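# Place the tray level on the jewelry box dividers

## Task

Put the tray inside the jewelry box, upright (not flipped), sitting flat on top of the dividers. Do not disturb the bangle. The tray must stay in place on its own once the robot lets go, so the robot must release it and withdraw its grippers.

## Robot and tools

Robot: two arms, left_arm and right_arm, each with a parallel two-finger gripper. A gripper's fingers extend along its own +z axis and close along its own y axis. The reported end_effector_position is the point between the finger pads, roughly 1 cm short of the fingertips.

Frame: every position and orientation is in one scene frame. The origin sits on the table surface midway between the arms, +z is up, +x reaches out across the table, and left_arm is on the +y side. The arm names do not match left or right in any image. Positions are in metres. Orientations are quaternions written w first (qw, qx, qy, qz).

Row layout: every command row has 16 numbers, always both arms, even if only one moves. First left_arm: x, y, z, qw, qx, qy, qz, opening. Then right_arm in the same order. These are absolute targets in the scene frame, not offsets. Opening runs from -1 (closed) to +1 (fully open, 0.094 m). A row may carry 12 more numbers from 0 to 1. These scale stiffness per joint: left_arm's 6, then right_arm's 6, ordered waist, shoulder, elbow, wrist pitch, wrist yaw, wrist roll. A scale stays in force until replaced.

execute_actions(actions): a list of up to 15 actions, run in turn. Each action is a list of up to 15 rows. Each row is one control step of 1/30 s. If an action has fewer than 15 rows, its last row is repeated to fill 15 steps. An empty list just returns the current state and images. A target more than 0.6 m from a gripper's current position, along any of that gripper's axes, gets the action refused for both arms. If the first action is malformed or fails that check, nothing in the call runs.

move(target, speed, blocking): target is one 16-number row, absolute, scene frame. Each gripper follows a straight line from where it is to its pose, and both paths finish together. Each gripper turns the shorter way round. A move lasts 0.5 to 10 s, and a longer path is cut off at 10 s. speed is in m/s, from 0.002 to 0.5, default 0.25; turning is capped at twice that in rad/s. The opening is applied when the move begins. The path ignores obstacles and the other arm. Grippers lag, wander and can overshoot the speed, most of all with the arm nearly straight. A faster move, or a target set deeper past a contact, means a harder hit or press. With blocking=false the result returns after 0.5 s while motion continues. Other moves and actions are then rejected until a result shows the move has ended, so use wait or stop first.

wait(seconds): 0 to 10 s. The arms keep their last command, and a running move carries on. It returns early if that move finishes.

stop(): brakes the current move. Braking needs some distance, more at speed, and the fingers keep moving.

zoom_image(camera, region): a closer view of the latest image. camera is cam_head_left, cam_head_right, cam_high (504x504) or cam_left_wrist, cam_right_wrist (616x616, fisheye). region is [x0, y0, x1, y1] in pixels from the top-left, at most 504x504.

finished_scene(scene): ends the current scene, given by its number, and cannot be undone. The goal must already hold and stay held.

Controller behaviour: each control step clips the commanded pose to within 70 mm and 16 degrees of the measured pose. Damped inverse kinematics then tracks it, favouring position over orientation. Far targets can take several actions, so keep sending the remainder. Arms tend to stop a centimetre or more short, usually low. To hold an orientation, repeat the same quaternion every row rather than copying the drifting reported one. To park an arm, resend its last reported full pose and desired opening every call. Joint limits (rad): waist -2.618 to 3.054, shoulder 0 to 3.142, elbow 0 to 3.142, wrist pitch -1.571 to 1.571, wrist yaw -1.571 to 1.571, wrist roll -2.094 to 2.094.

Gripping: grip_measured reports finger opening on the command scale, off by up to about 1 mm per gripper. To hold an object, command about 0.03 below grip_measured for a firm grip, or less below for a lighter one. Pads push about 50 to 62 N, less on very thin parts.

Results: a state line gives each gripper's pose (left_arm | right_arm), and printed positions may be off at long reach. Hand target lines give the pose the controller is currently heading for. After actions, step readings list positions, and HELD marks steps where that arm's command was held back. Joint positions end with the measured opening in metres. Joint torques are total drive output: noisy, offset and never zero. A move adds a move: line with its ending (done, off_target, moving, held, fault), per-gripper distance to pose, and limits (paced = pose clipped; held = some steps blocked, after which it may speed up). If only one arm is named, the other arm finished. pose unreachable means the clearance check changed or blocked that arm's command. FAULT lines report arm stops. MOTOR HOT warns at 75 °C. At 90 °C that arm halts for 10 s, and at 100 °C it goes limp and drops. Holding loads heats motors, even while you are deliberating.

Avoid: dropping or knocking anything off the table, collisions or hard pressing between the arms, slams and forceful pushes, moving the bangle, and overheating. Expect occasional brief tugs on a held part or pushes on loose objects. Finish by opening the gripper and backing away, so the tray rests on the dividers unaided.

Each tool is called after ">>>" as name(argument=value, ...), one argument or row to a line, values as JSON.

## Session

>>> execute_actions(
  actions=[],
)

Scene clock: 0.00 s.
left_arm: end_effector_position=(+0.0233, +0.1835, +0.1997) grip_measured=+1.000 end_effector_quat_wxyz=(-0.045, +0.298, +0.897, -0.323) | right_arm: end_effector_position=(+0.6884, -0.3276, +0.2025) grip_measured=+1.000 end_effector_quat_wxyz=(+0.456, -0.021, +0.777, -0.434)
Joint positions: left_arm=[-0.651  0.836  0.972 -1.417  0.607 -0.3    0.094] | right_arm=[-0.011  2.444  2.091  0.063  0.757 -0.585  0.094]
Joint velocities: left_arm=[-0.002  0.012 -0.002 -0.081 -0.022  0.022  0.   ] | right_arm=[-0.002 -0.007 -0.017 -0.051 -0.051 -0.037  0.   ]
Joint torques (N m, as the arm reports them, + toward a larger angle): no reading
Motor temperatures (°C, as the motors report them): left_arm=[21 23 22 23 22 20] | right_arm=[23 21 22 22 21 22]
Hand target (left_arm): +0.023, +0.182, +0.204; -0.038, +0.304, +0.892, -0.331
Hand target (right_arm): +0.688, -0.328, +0.207; +0.458, -0.017, +0.776, -0.434
Joint stiffness scale: left_arm=[1. 1. 1. 1. 1. 1.] | right_arm=[1. 1. 1. 1. 1. 1.]

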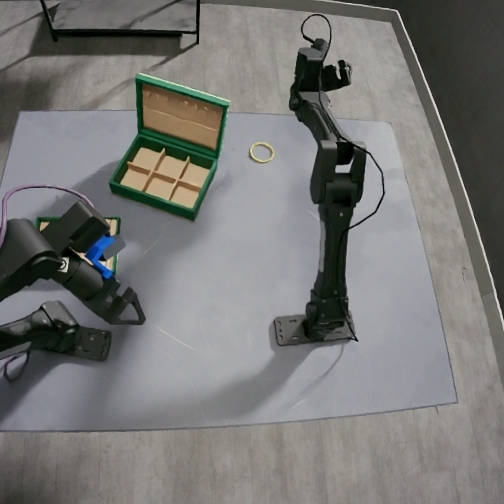

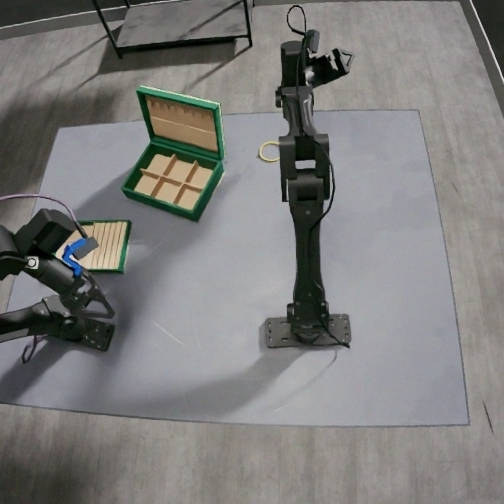

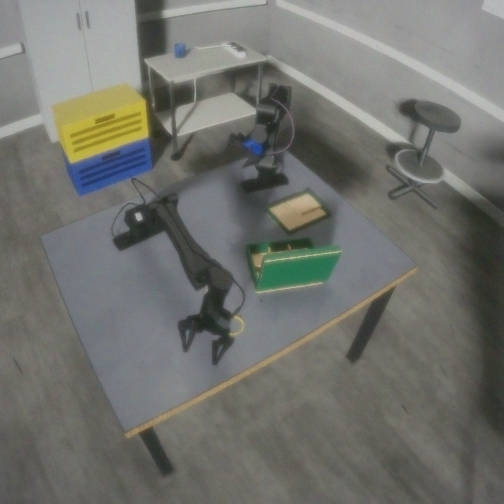

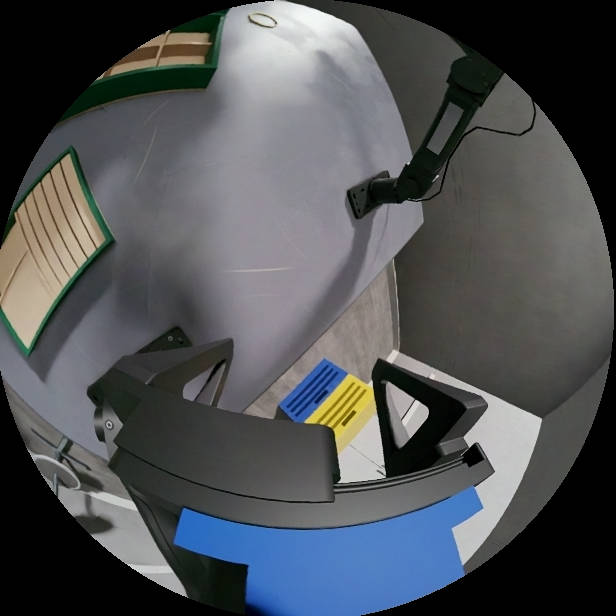

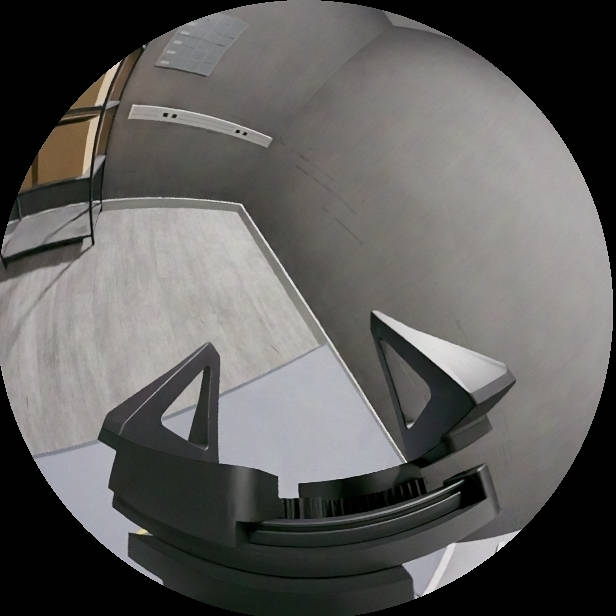

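>>> move(
  target=[0.2,0.3,0.3,0,0,1,0,1,0.25,-0.35,0.25,0,0,1,0,1],
)

>>> zoom_image(
  camera="cam_high",
  region=[230,170,370,310],
)

Scene clock: 9.00 s.
left_arm: end_effector_position=(+0.1940, +0.2984, +0.2927) grip_measured=+1.000 end_effector_quat_wxyz=(+0.220, -0.008, +0.973, -0.076) | right_arm: end_effector_position=(+0.2570, -0.3527, +0.2555) grip_measured=+1.000 end_effector_quat_wxyz=(+0.119, +0.002, +0.992, -0.051)
Joint positions: left_arm=[-0.079  1.065  1.537 -1.574  0.02  -0.3    0.094] | right_arm=[-0.526  1.409  1.649 -1.551 -0.017 -0.464  0.094]
Joint velocities: left_arm=[-0.027 -0.002 -0.007  0.037  0.007 -0.051  0.   ] | right_arm=[ 0.012  0.002 -0.017  0.007 -0.022 -0.037  0.   ]
Joint torques (N m, as the arm reports them, + toward a larger angle): left_arm=[ 0.03 -0.22  7.1   0.64 -0.12  0.03] | right_arm=[-0.69 -5.94  4.31  0.94 -0.03 -0.03]
Motor temperatures (°C, as the motors report them): left_arm=[21 23 23 24 22 20] | right_arm=[23 26 23 23 21 22]
Hand target (left_arm): +0.197, +0.300, +0.301; +0.233, -0.006, +0.970, -0.072
Hand target (right_arm): +0.252, -0.351, +0.253; +0.116, +0.002, +0.992, -0.045
Off the commanded pose (left_arm): 0.010 m, 27 deg; orientation clipped at the last step of the last action.
Off the commanded pose (right_arm): 0.009 m, 15 deg.
Joint stiffness scale: left_arm=[1. 1. 1. 1. 1. 1.] | right_arm=[1. 1. 1. 1. 1. 1.]
joint sent to its limit (left arm) — the command would take joint 4 (wrist pitch) past its lower limit, so that joint was sent only as far as its limit.
joint sent to its limit (right arm) — the command would take joint 4 (wrist pitch) past its lower limit, so that joint was sent only as far as its limit.
move: off_target (left_arm, right_arm); limits=paced

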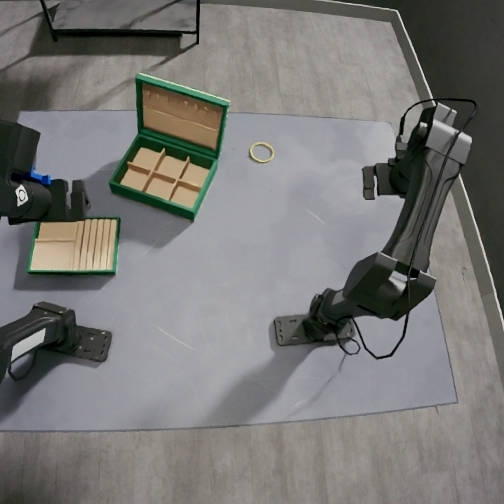

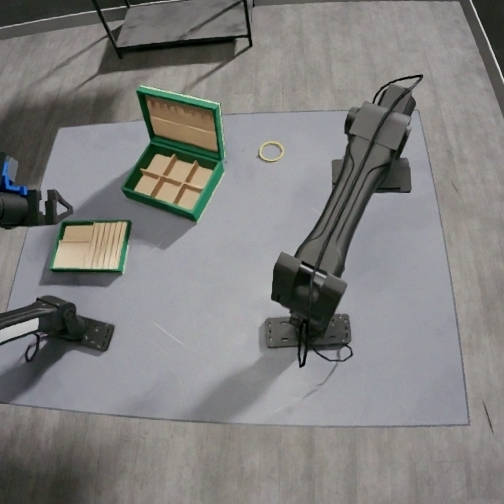

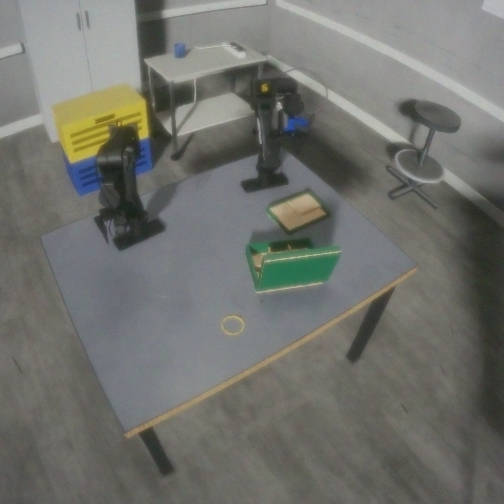

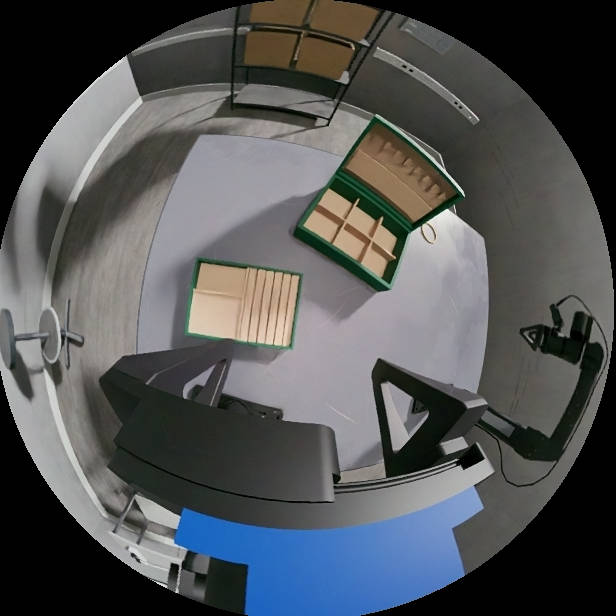

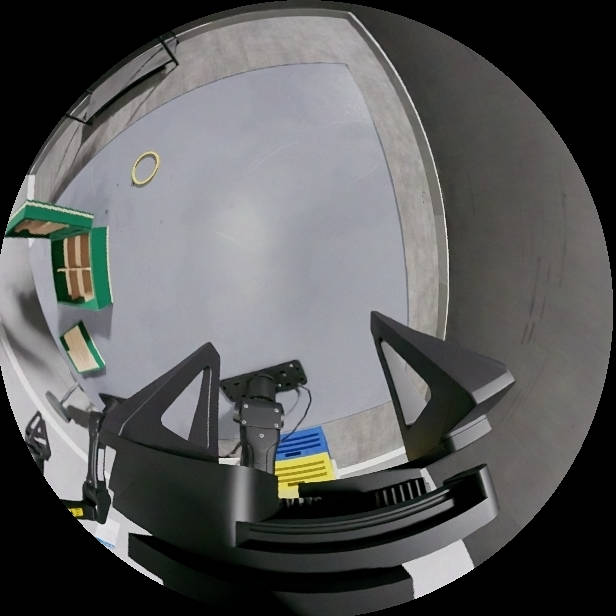

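Region (230, 170, 370, 310) of cam_high's 504x504 image, scaled by 3.600, with more detail than that image has.

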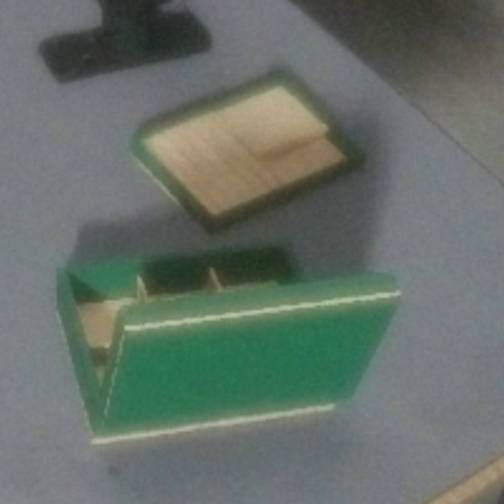

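>>> move(
  target=[0.2,0.4,0.12,0,0,1,0,1,0.257,-0.353,0.255,0.119,0.002,0.992,-0.051,1],
)

Scene clock: 21.07 s.
left_arm: end_effector_position=(+0.1994, +0.3949, +0.1230) grip_measured=+1.000 end_effector_quat_wxyz=(-0.007, +0.003, +1.000, -0.001) | right_arm: end_effector_position=(+0.2571, -0.3525, +0.2555) grip_measured=+1.000 end_effector_quat_wxyz=(+0.119, +0.001, +0.992, -0.051)
Joint positions: left_arm=[ 0.401  1.294  1.049 -1.34  -0.001  0.207  0.094] | right_arm=[-0.526  1.409  1.649 -1.551 -0.018 -0.466  0.094]
Joint velocities: left_arm=[-0.007  0.002 -0.022 -0.051  0.051  0.022  0.   ] | right_arm=[-0.002 -0.017  0.002 -0.037  0.037 -0.051  0.   ]
Joint torques (N m, as the arm reports them, + toward a larger angle): left_arm=[ 0.74 -4.14  4.36  0.04 -0.07  0.02] | right_arm=[ 0.03 -4.87  5.54  1.01  0.06  0.06]
Motor temperatures (°C, as the motors report them): left_arm=[21 23 24 24 22 20] | right_arm=[23 24 23 23 21 22]
Hand target (left_arm): +0.200, +0.398, +0.121; -0.003, +0.002, +1.000, +0.003
Hand target (right_arm): +0.257, -0.353, +0.255; +0.119, +0.002, +0.992, -0.051
Off the commanded pose (left_arm): 0.006 m, 1 deg.
Off the commanded pose (right_arm): 0.001 m, 0 deg.
Joint stiffness scale: left_arm=[1. 1. 1. 1. 1. 1.] | right_arm=[1. 1. 1. 1. 1. 1.]
move: done

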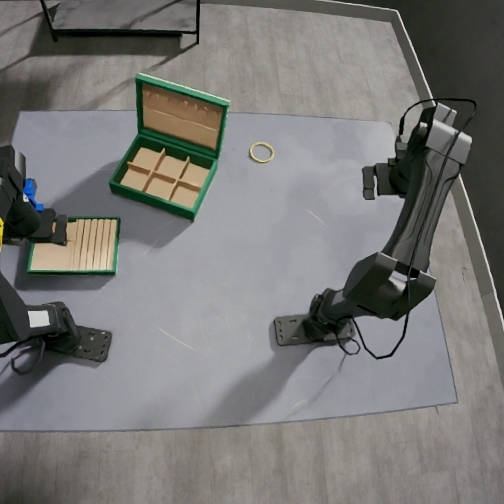

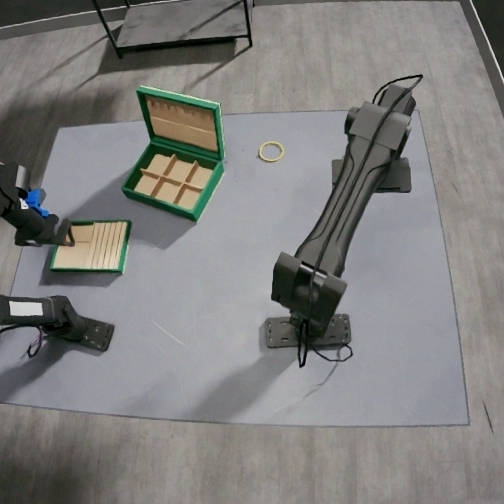

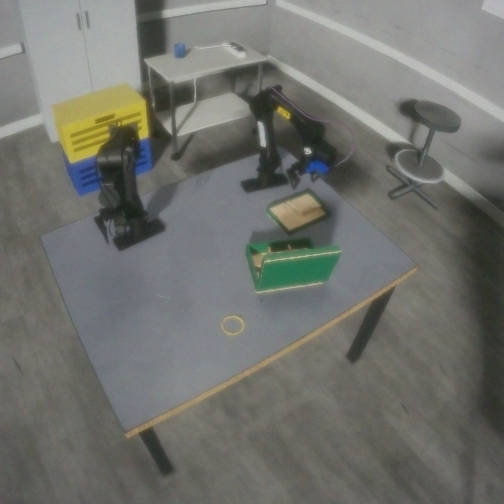

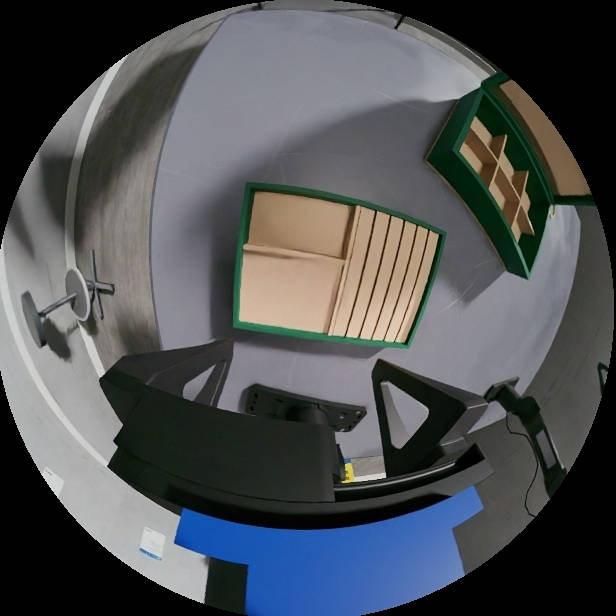

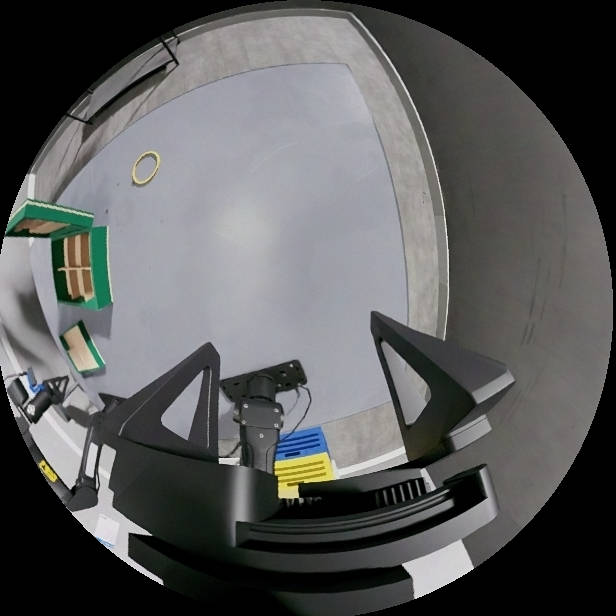

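>>> move(
  target=[0.24,0.39,0.08,0,0.707,0.707,0,0.2,0.257,-0.353,0.255,0.119,0.002,0.992,-0.051,1],
)

Scene clock: 38.03 s.
left_arm: end_effector_position=(+0.2440, +0.3939, +0.0863) grip_measured=+0.202 end_effector_quat_wxyz=(+0.003, +0.701, +0.713, +0.009) | right_arm: end_effector_position=(+0.2571, -0.3525, +0.2555) grip_measured=+1.000 end_effector_quat_wxyz=(+0.119, +0.001, +0.992, -0.051)
Joint positions: left_arm=[ 0.356  1.448  1.024 -1.128 -0.005  1.71   0.056] | right_arm=[-0.526  1.409  1.649 -1.551 -0.018 -0.466  0.094]
Joint velocities: left_arm=[ 0.012  0.007 -0.017 -0.007 -0.007 -0.037  0.   ] | right_arm=[ 0.012 -0.012 -0.002 -0.007 -0.007 -0.095  0.   ]
Joint torques (N m, as the arm reports them, + toward a larger angle): left_arm=[-0.6  -4.75  3.73 -0.04  0.06  0.03] | right_arm=[ 0.05 -4.86  5.52  1.02  0.06  0.06]
Motor temperatures (°C, as the motors report them): left_arm=[21 23 23 24 22 20] | right_arm=[23 23 24 23 21 22]
Hand target (left_arm): +0.241, +0.390, +0.081; +0.000, +0.707, +0.707, +0.000
Hand target (right_arm): +0.257, -0.353, +0.255; +0.119, +0.002, +0.992, -0.051
Off the commanded pose (left_arm): 0.008 m, 1 deg.
Off the commanded pose (right_arm): 0.001 m, 0 deg.
Joint stiffness scale: left_arm=[1. 1. 1. 1. 1. 1.] | right_arm=[1. 1. 1. 1. 1. 1.]
move: done

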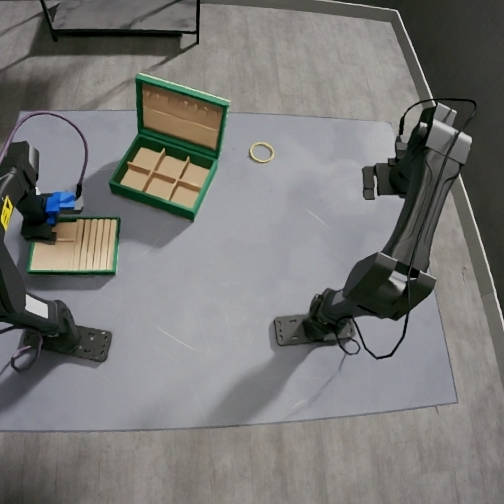

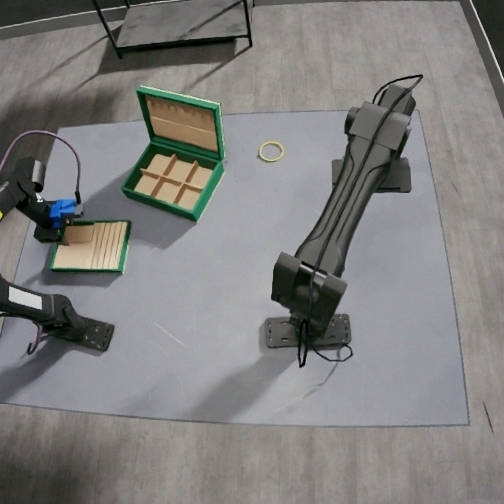

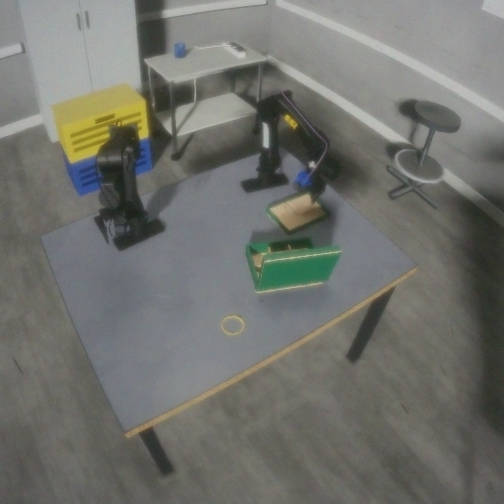

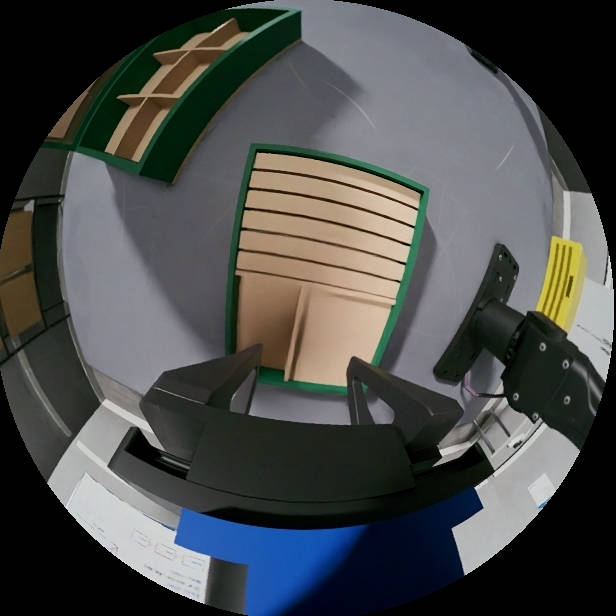

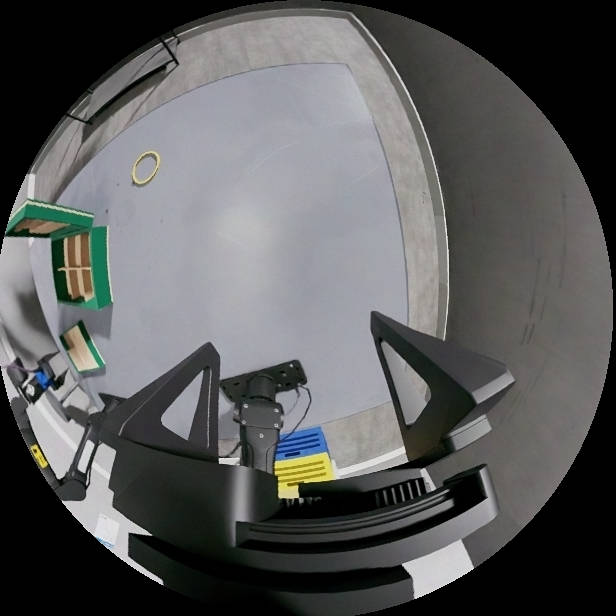

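>>> move(
  target=[0.253,0.378,0.04,0,0.707,0.707,0,-0.3,0.257,-0.353,0.255,0.119,0.002,0.992,-0.051,1],
  speed=0.1,
)

Scene clock: 51.30 s.
left_arm: end_effector_position=(+0.2569, +0.3820, +0.0444) grip_measured=-0.298 end_effector_quat_wxyz=(+0.001, +0.706, +0.708, +0.007) | right_arm: end_effector_position=(+0.2571, -0.3525, +0.2555) grip_measured=+1.000 end_effector_quat_wxyz=(+0.119, +0.001, +0.992, -0.051)
Joint positions: left_arm=[ 0.3    1.543  0.939 -0.955 -0.007  1.669  0.033] | right_arm=[-0.526  1.409  1.649 -1.551 -0.018 -0.466  0.094]
Joint velocities: left_arm=[-0.012 -0.012 -0.002 -0.007  0.022 -0.051  0.001] | right_arm=[-0.027 -0.012 -0.012 -0.022 -0.007 -0.022  0.   ]
Joint torques (N m, as the arm reports them, + toward a larger angle): left_arm=[-0.61 -5.65  3.65 -0.05  0.05 -0.05] | right_arm=[ 0.02 -4.86  5.54  1.    0.06  0.07]
Motor temperatures (°C, as the motors report them): left_arm=[21 24 23 24 22 20] | right_arm=[23 23 24 23 21 22]
Hand target (left_arm): +0.254, +0.378, +0.040; +0.000, +0.707, +0.707, +0.000
Hand target (right_arm): +0.257, -0.353, +0.255; +0.119, +0.002, +0.992, -0.051
Off the commanded pose (left_arm): 0.007 m, 1 deg.
Off the commanded pose (right_arm): 0.001 m, 0 deg.
Joint stiffness scale: left_arm=[1. 1. 1. 1. 1. 1.] | right_arm=[1. 1. 1. 1. 1. 1.]
move: done

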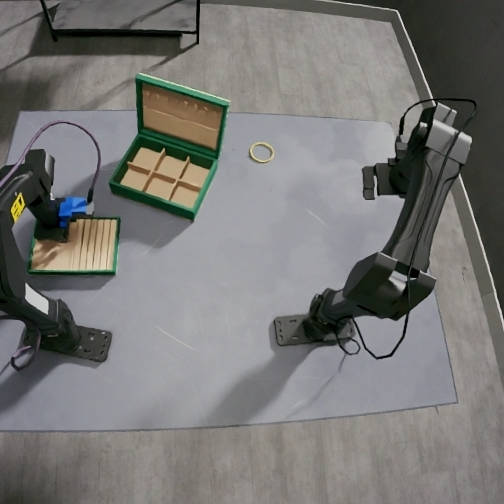

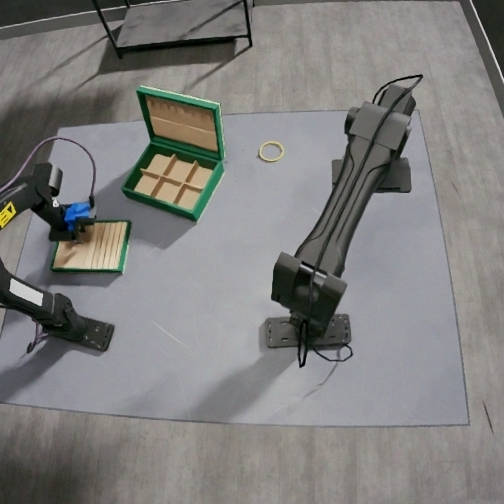

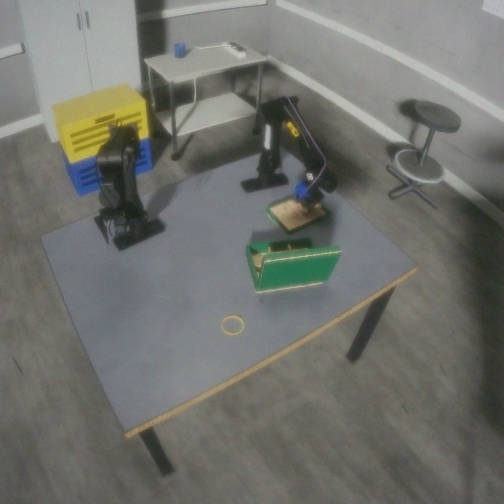

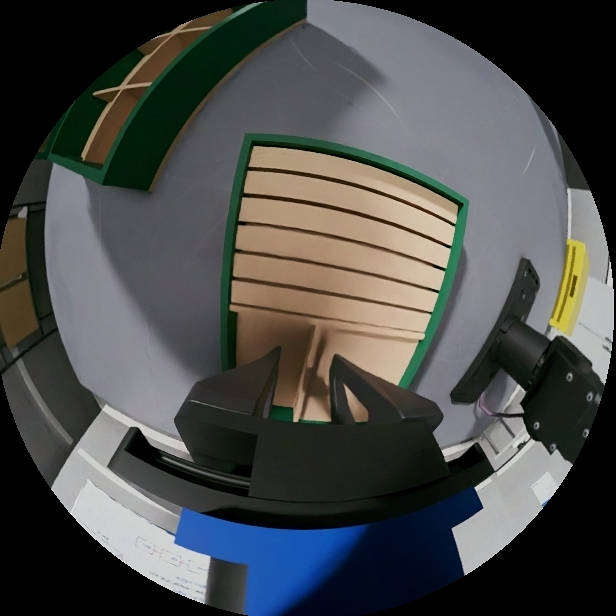

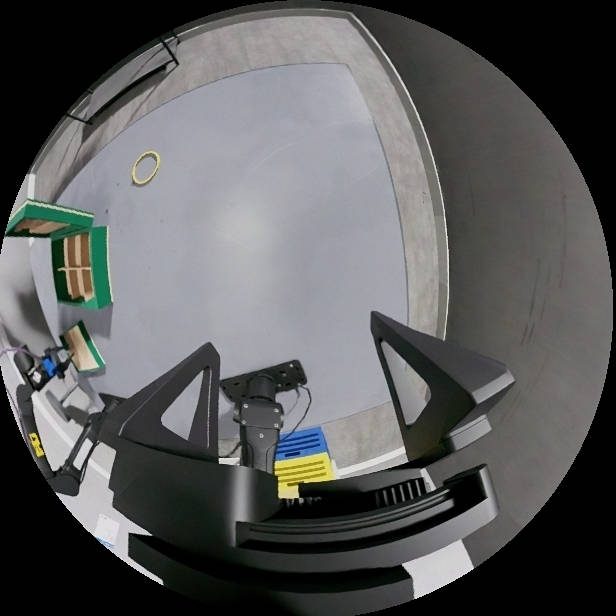

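>>> move(
  target=[0.252,0.383,0.013,0,0.707,0.707,0,-0.3,0.257,-0.353,0.255,0.119,0.002,0.992,-0.051,1],
  speed=0.04,
)

>>> move(
  target=[0.252,0.383,0.013,0,0.707,0.707,0,-1,0.257,-0.353,0.255,0.119,0.002,0.992,-0.051,1],
  speed=0.04,
)

Scene clock: 57.67 s.
left_arm: end_effector_position=(+0.2561, +0.3822, +0.0298) grip_measured=-0.299 end_effector_quat_wxyz=(+0.000, +0.708, +0.706, +0.007) | right_arm: end_effector_position=(+0.2571, -0.3525, +0.2555) grip_measured=+1.000 end_effector_quat_wxyz=(+0.119, +0.001, +0.992, -0.051)
Joint positions: left_arm=[ 0.3    1.565  0.898 -0.893 -0.008  1.674  0.033] | right_arm=[-0.526  1.409  1.649 -1.551 -0.018 -0.466  0.094]
Joint velocities: left_arm=[-0.027  0.007 -0.007  0.022 -0.051 -0.066  0.001] | right_arm=[ 0.027  0.002  0.017 -0.007 -0.051 -0.051  0.   ]
Joint torques (N m, as the arm reports them, + toward a larger angle): left_arm=[ 0.78 -4.02  1.07  0.44  0.04  0.06] | right_arm=[ 0.04 -4.86  5.51  1.    0.06  0.06]
Motor temperatures (°C, as the motors report them): left_arm=[21 24 23 24 22 20] | right_arm=[23 23 24 23 21 22]
Hand target (left_arm): +0.251, +0.383, +0.014; -0.001, +0.707, +0.707, -0.000
Hand target (right_arm): +0.257, -0.353, +0.255; +0.119, +0.002, +0.992, -0.051
Off the commanded pose (left_arm): 0.017 m, 1 deg.
Off the commanded pose (right_arm): 0.001 m, 0 deg.
Joint stiffness scale: left_arm=[1. 1. 1. 1. 1. 1.] | right_arm=[1. 1. 1. 1. 1. 1.]
move: off_target (left_arm)

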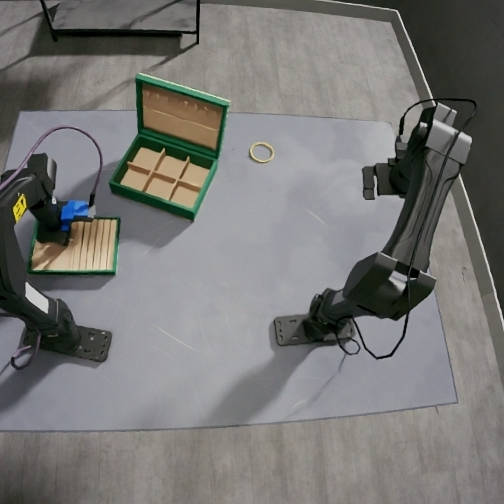

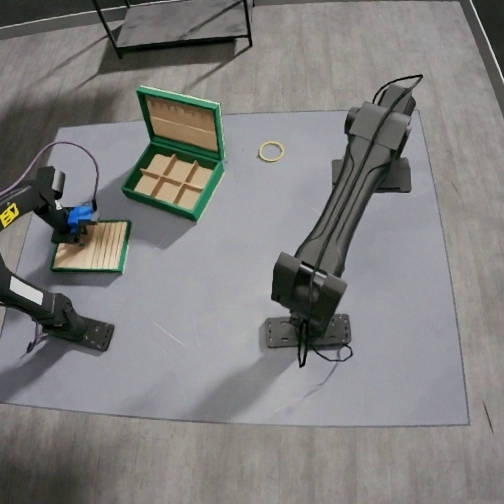

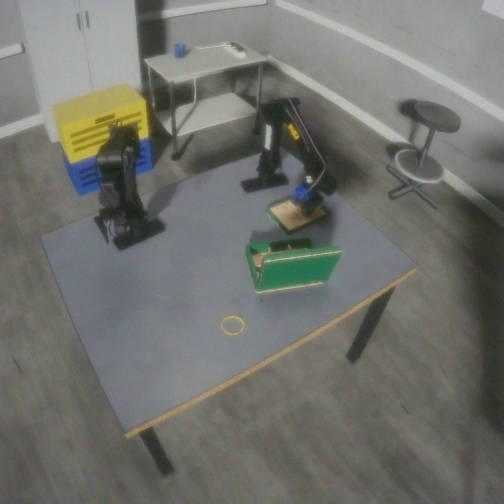

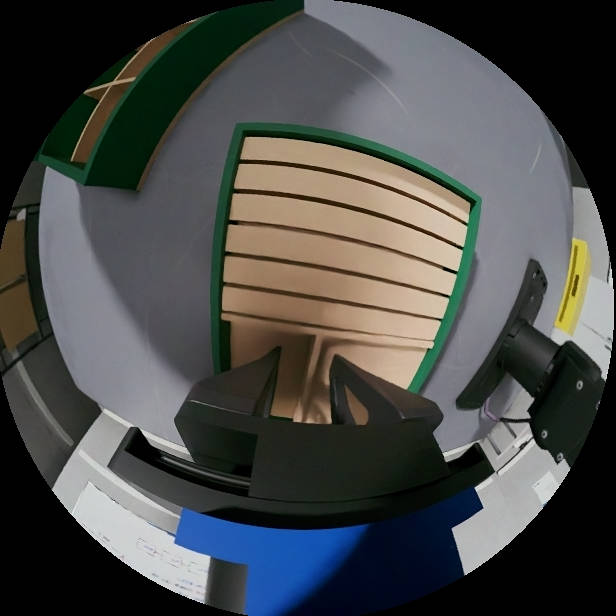

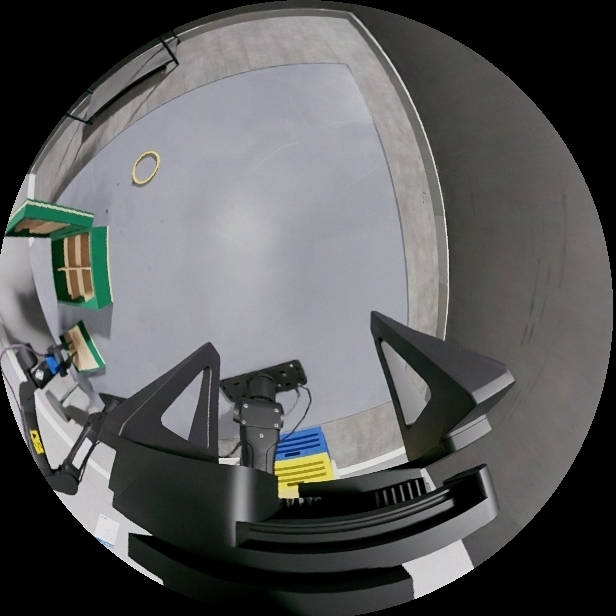

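Scene clock: 58.37 s.
left_arm: end_effector_position=(+0.2521, +0.3823, +0.0295) grip_measured=-0.981 end_effector_quat_wxyz=(-0.006, +0.709, +0.706, +0.002) | right_arm: end_effector_position=(+0.2571, -0.3525, +0.2555) grip_measured=+1.000 end_effector_quat_wxyz=(+0.119, +0.001, +0.992, -0.051)
Joint positions: left_arm=[ 0.3    1.564  0.896 -0.907 -0.011  1.675  0.001] | right_arm=[-0.526  1.409  1.649 -1.551 -0.018 -0.466  0.094]
Joint velocities: left_arm=[-0.007 -0.012 -0.012 -0.066 -0.007 -0.066  0.   ] | right_arm=[ 0.002  0.002  0.007  0.022 -0.022  0.037  0.   ]
Joint torques (N m, as the arm reports them, + toward a larger angle): left_arm=[ 0.84 -3.95  1.2   0.51  0.11  0.04] | right_arm=[ 0.04 -4.87  5.52  1.01  0.06  0.07]
Motor temperatures (°C, as the motors report them): left_arm=[21 24 23 24 22 20] | right_arm=[23 23 24 23 21 22]
Hand target (left_arm): +0.251, +0.383, +0.014; -0.001, +0.707, +0.707, -0.001
Hand target (right_arm): +0.257, -0.353, +0.255; +0.119, +0.002, +0.992, -0.051
Off the commanded pose (left_arm): 0.017 m, 1 deg.
Off the commanded pose (right_arm): 0.001 m, 0 deg.
Joint stiffness scale: left_arm=[1. 1. 1. 1. 1. 1.] | right_arm=[1. 1. 1. 1. 1. 1.]
move: off_target (left_arm)

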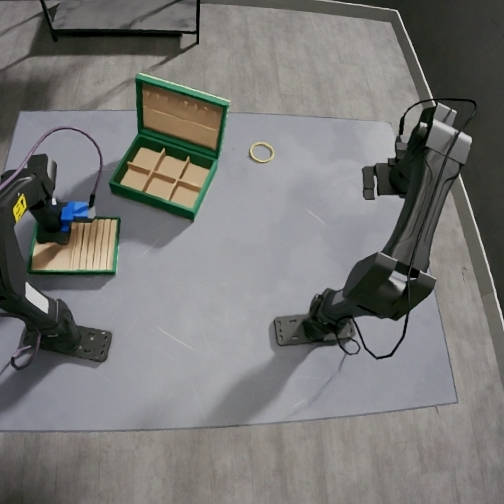

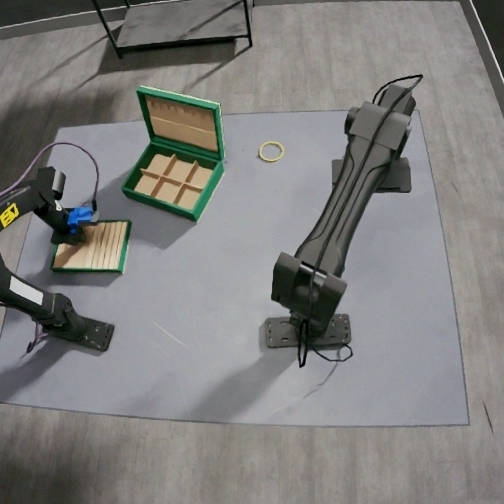

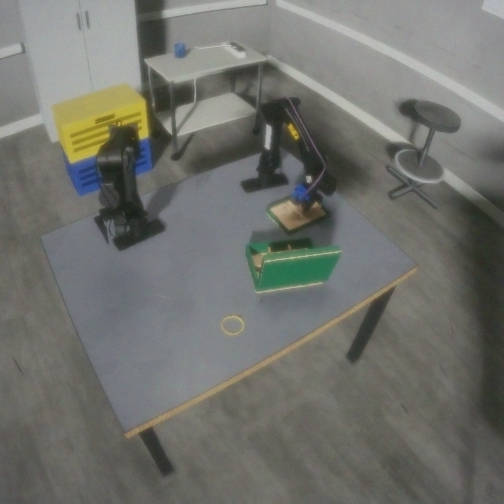

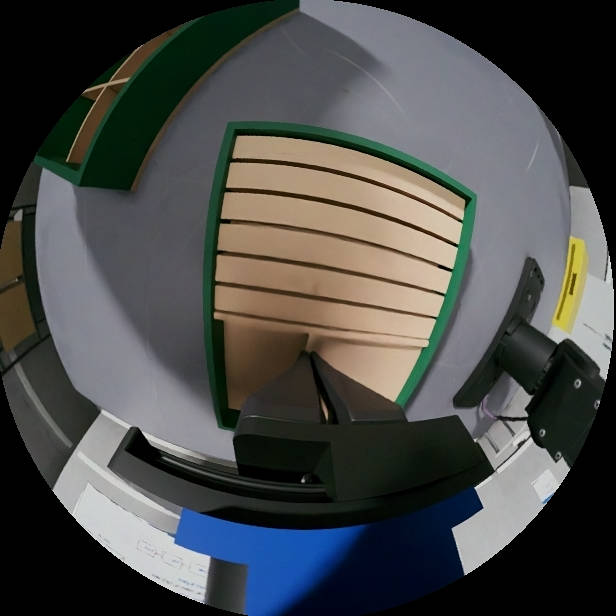

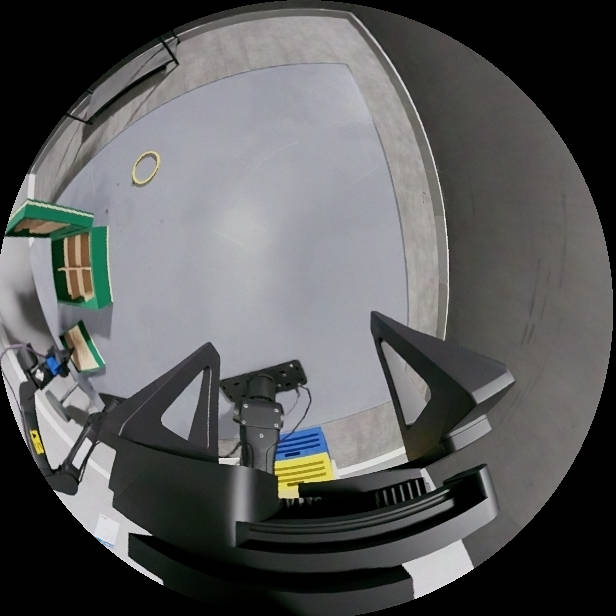

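The fingers landed on the cross wall. I'll shift toward +y and try again.

>>> move(
  target=[0.25,0.398,0.04,0,0.707,0.707,0,-0.3,0.257,-0.353,0.255,0.119,0.002,0.992,-0.051,1],
  speed=0.06,
)

>>> move(
  target=[0.25,0.398,0.013,0,0.707,0.707,0,-0.3,0.257,-0.353,0.255,0.119,0.002,0.992,-0.051,1],
  speed=0.04,
)

Scene clock: 64.83 s.
left_arm: end_effector_position=(+0.2447, +0.3957, +0.0306) grip_measured=-0.302 end_effector_quat_wxyz=(-0.009, +0.707, +0.707, -0.008) | right_arm: end_effector_position=(+0.2571, -0.3525, +0.2555) grip_measured=+1.000 end_effector_quat_wxyz=(+0.119, +0.001, +0.992, -0.051)
Joint positions: left_arm=[ 0.364  1.56   0.896 -0.93  -0.004  1.734  0.033] | right_arm=[-0.526  1.409  1.649 -1.551 -0.018 -0.466  0.094]
Joint velocities: left_arm=[-0.007 -0.002 -0.007 -0.081  0.022 -0.11   0.001] | right_arm=[ 0.007  0.002 -0.002 -0.022  0.007 -0.022  0.   ]
Joint torques (N m, as the arm reports them, + toward a larger angle): left_arm=[ 0.7  -7.01  6.65 -0.22  0.01  0.02] | right_arm=[ 0.05 -4.87  5.53  1.01  0.06  0.07]
Motor temperatures (°C, as the motors report them): left_arm=[21 24 23 24 22 20] | right_arm=[23 23 24 23 21 22]
Hand target (left_arm): +0.250, +0.398, +0.040; -0.000, +0.707, +0.707, -0.000
Hand target (right_arm): +0.257, -0.353, +0.255; +0.119, +0.002, +0.992, -0.051
Off the commanded pose (left_arm): 0.011 m, 1 deg.
Off the commanded pose (right_arm): 0.001 m, 0 deg.
Joint stiffness scale: left_arm=[1. 1. 1. 1. 1. 1.] | right_arm=[1. 1. 1. 1. 1. 1.]
move: off_target (left_arm)

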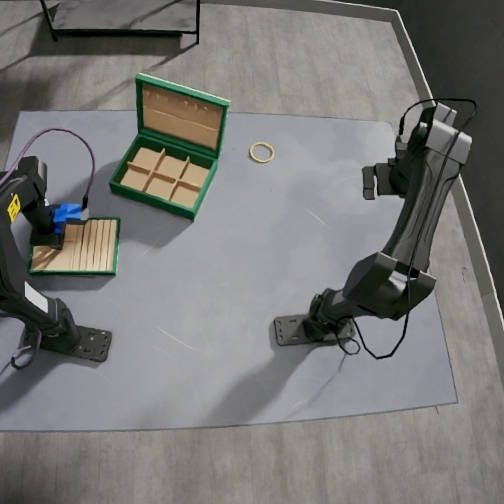

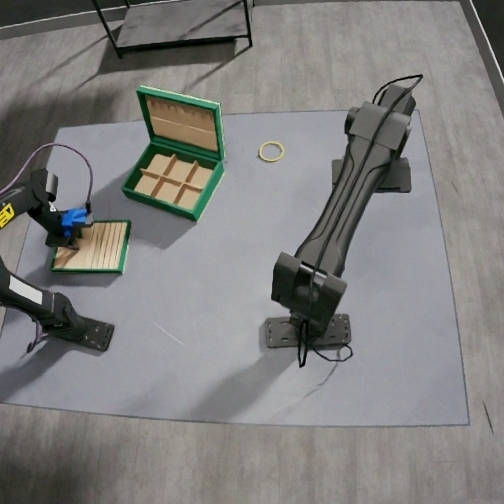

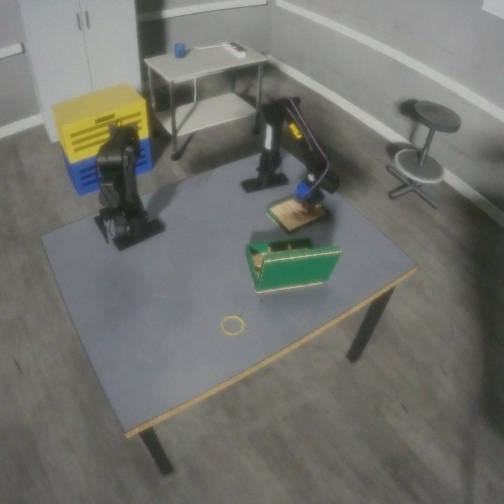

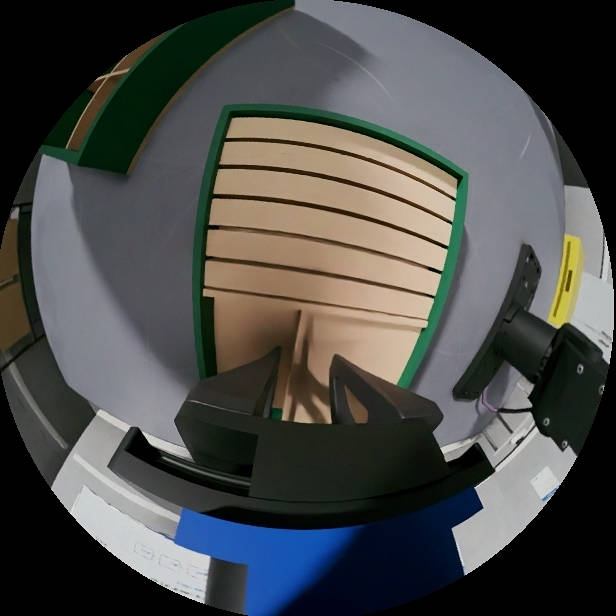

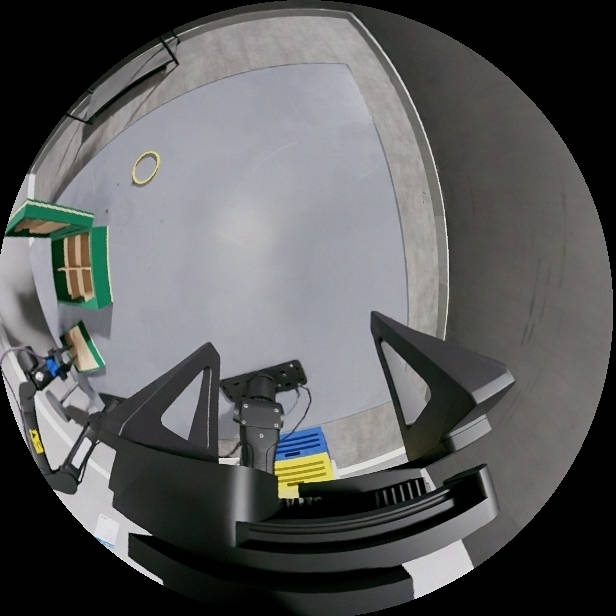

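Scene clock: 65.53 s.
left_arm: end_effector_position=(+0.2501, +0.3968, +0.0296) grip_measured=-0.301 end_effector_quat_wxyz=(-0.002, +0.708, +0.707, +0.001) | right_arm: end_effector_position=(+0.2571, -0.3525, +0.2555) grip_measured=+1.000 end_effector_quat_wxyz=(+0.119, +0.001, +0.992, -0.051)
Joint positions: left_arm=[ 0.364  1.561  0.893 -0.904 -0.005  1.736  0.033] | right_arm=[-0.526  1.409  1.649 -1.551 -0.018 -0.466  0.094]
Joint velocities: left_arm=[-0.012 -0.002 -0.017  0.007 -0.037 -0.051  0.   ] | right_arm=[-0.012  0.007  0.017 -0.007  0.066 -0.022  0.   ]
Joint torques (N m, as the arm reports them, + toward a larger angle): left_arm=[ 0.76 -3.68  1.48  0.5   0.03  0.03] | right_arm=[ 0.02 -4.87  5.5   1.    0.06  0.07]
Motor temperatures (°C, as the motors report them): left_arm=[21 24 23 24 22 20] | right_arm=[23 23 24 23 21 22]
Hand target (left_arm): +0.249, +0.398, +0.014; -0.000, +0.707, +0.707, -0.001
Hand target (right_arm): +0.257, -0.353, +0.255; +0.119, +0.002, +0.992, -0.051
Off the commanded pose (left_arm): 0.017 m, 0 deg.
Off the commanded pose (right_arm): 0.001 m, 0 deg.
Joint stiffness scale: left_arm=[1. 1. 1. 1. 1. 1.] | right_arm=[1. 1. 1. 1. 1. 1.]
move: off_target (left_arm)

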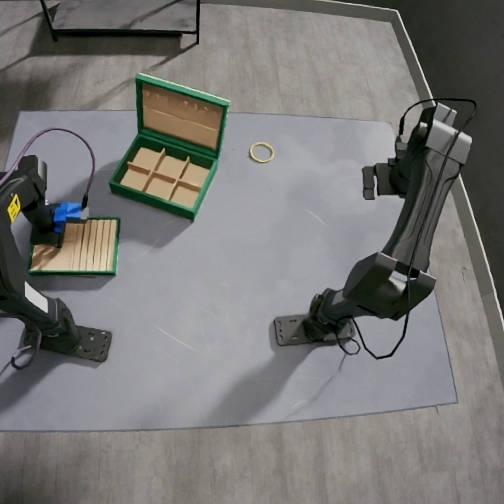

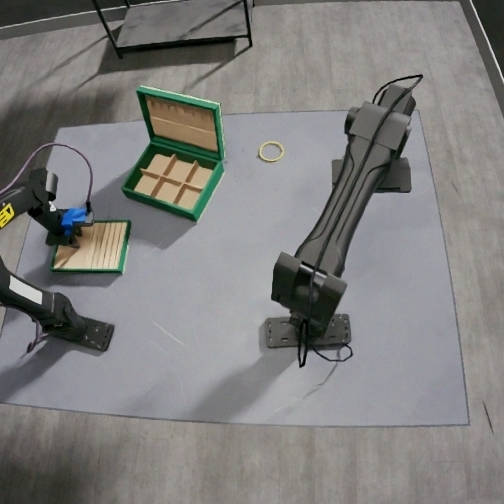

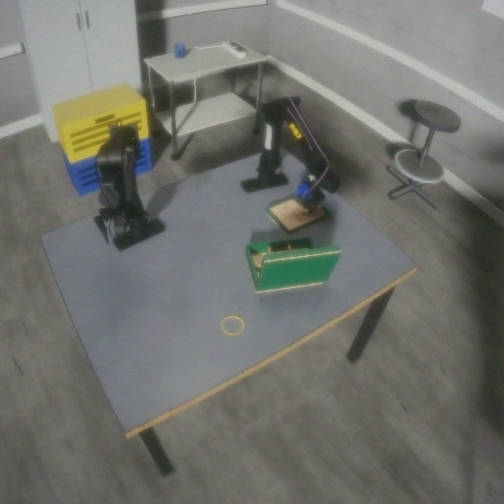

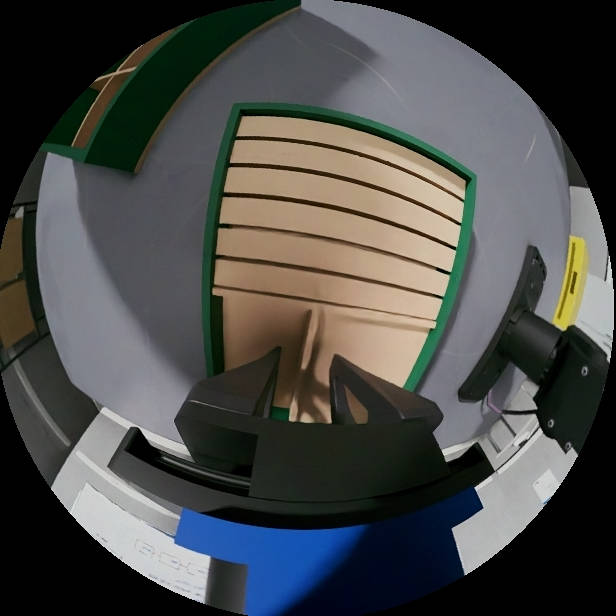

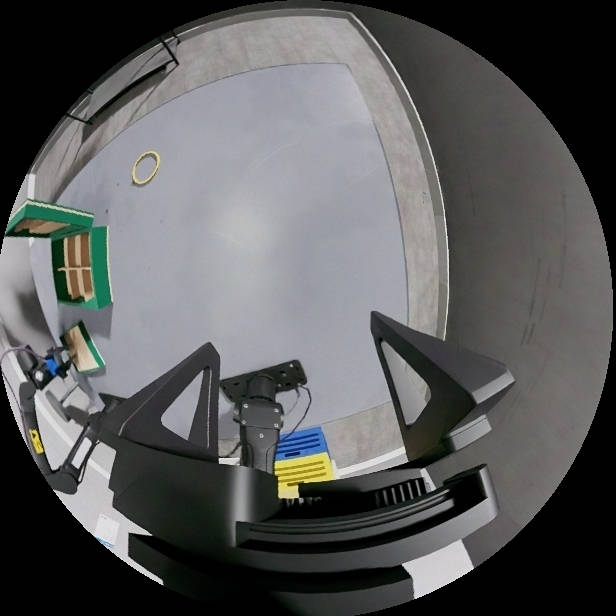

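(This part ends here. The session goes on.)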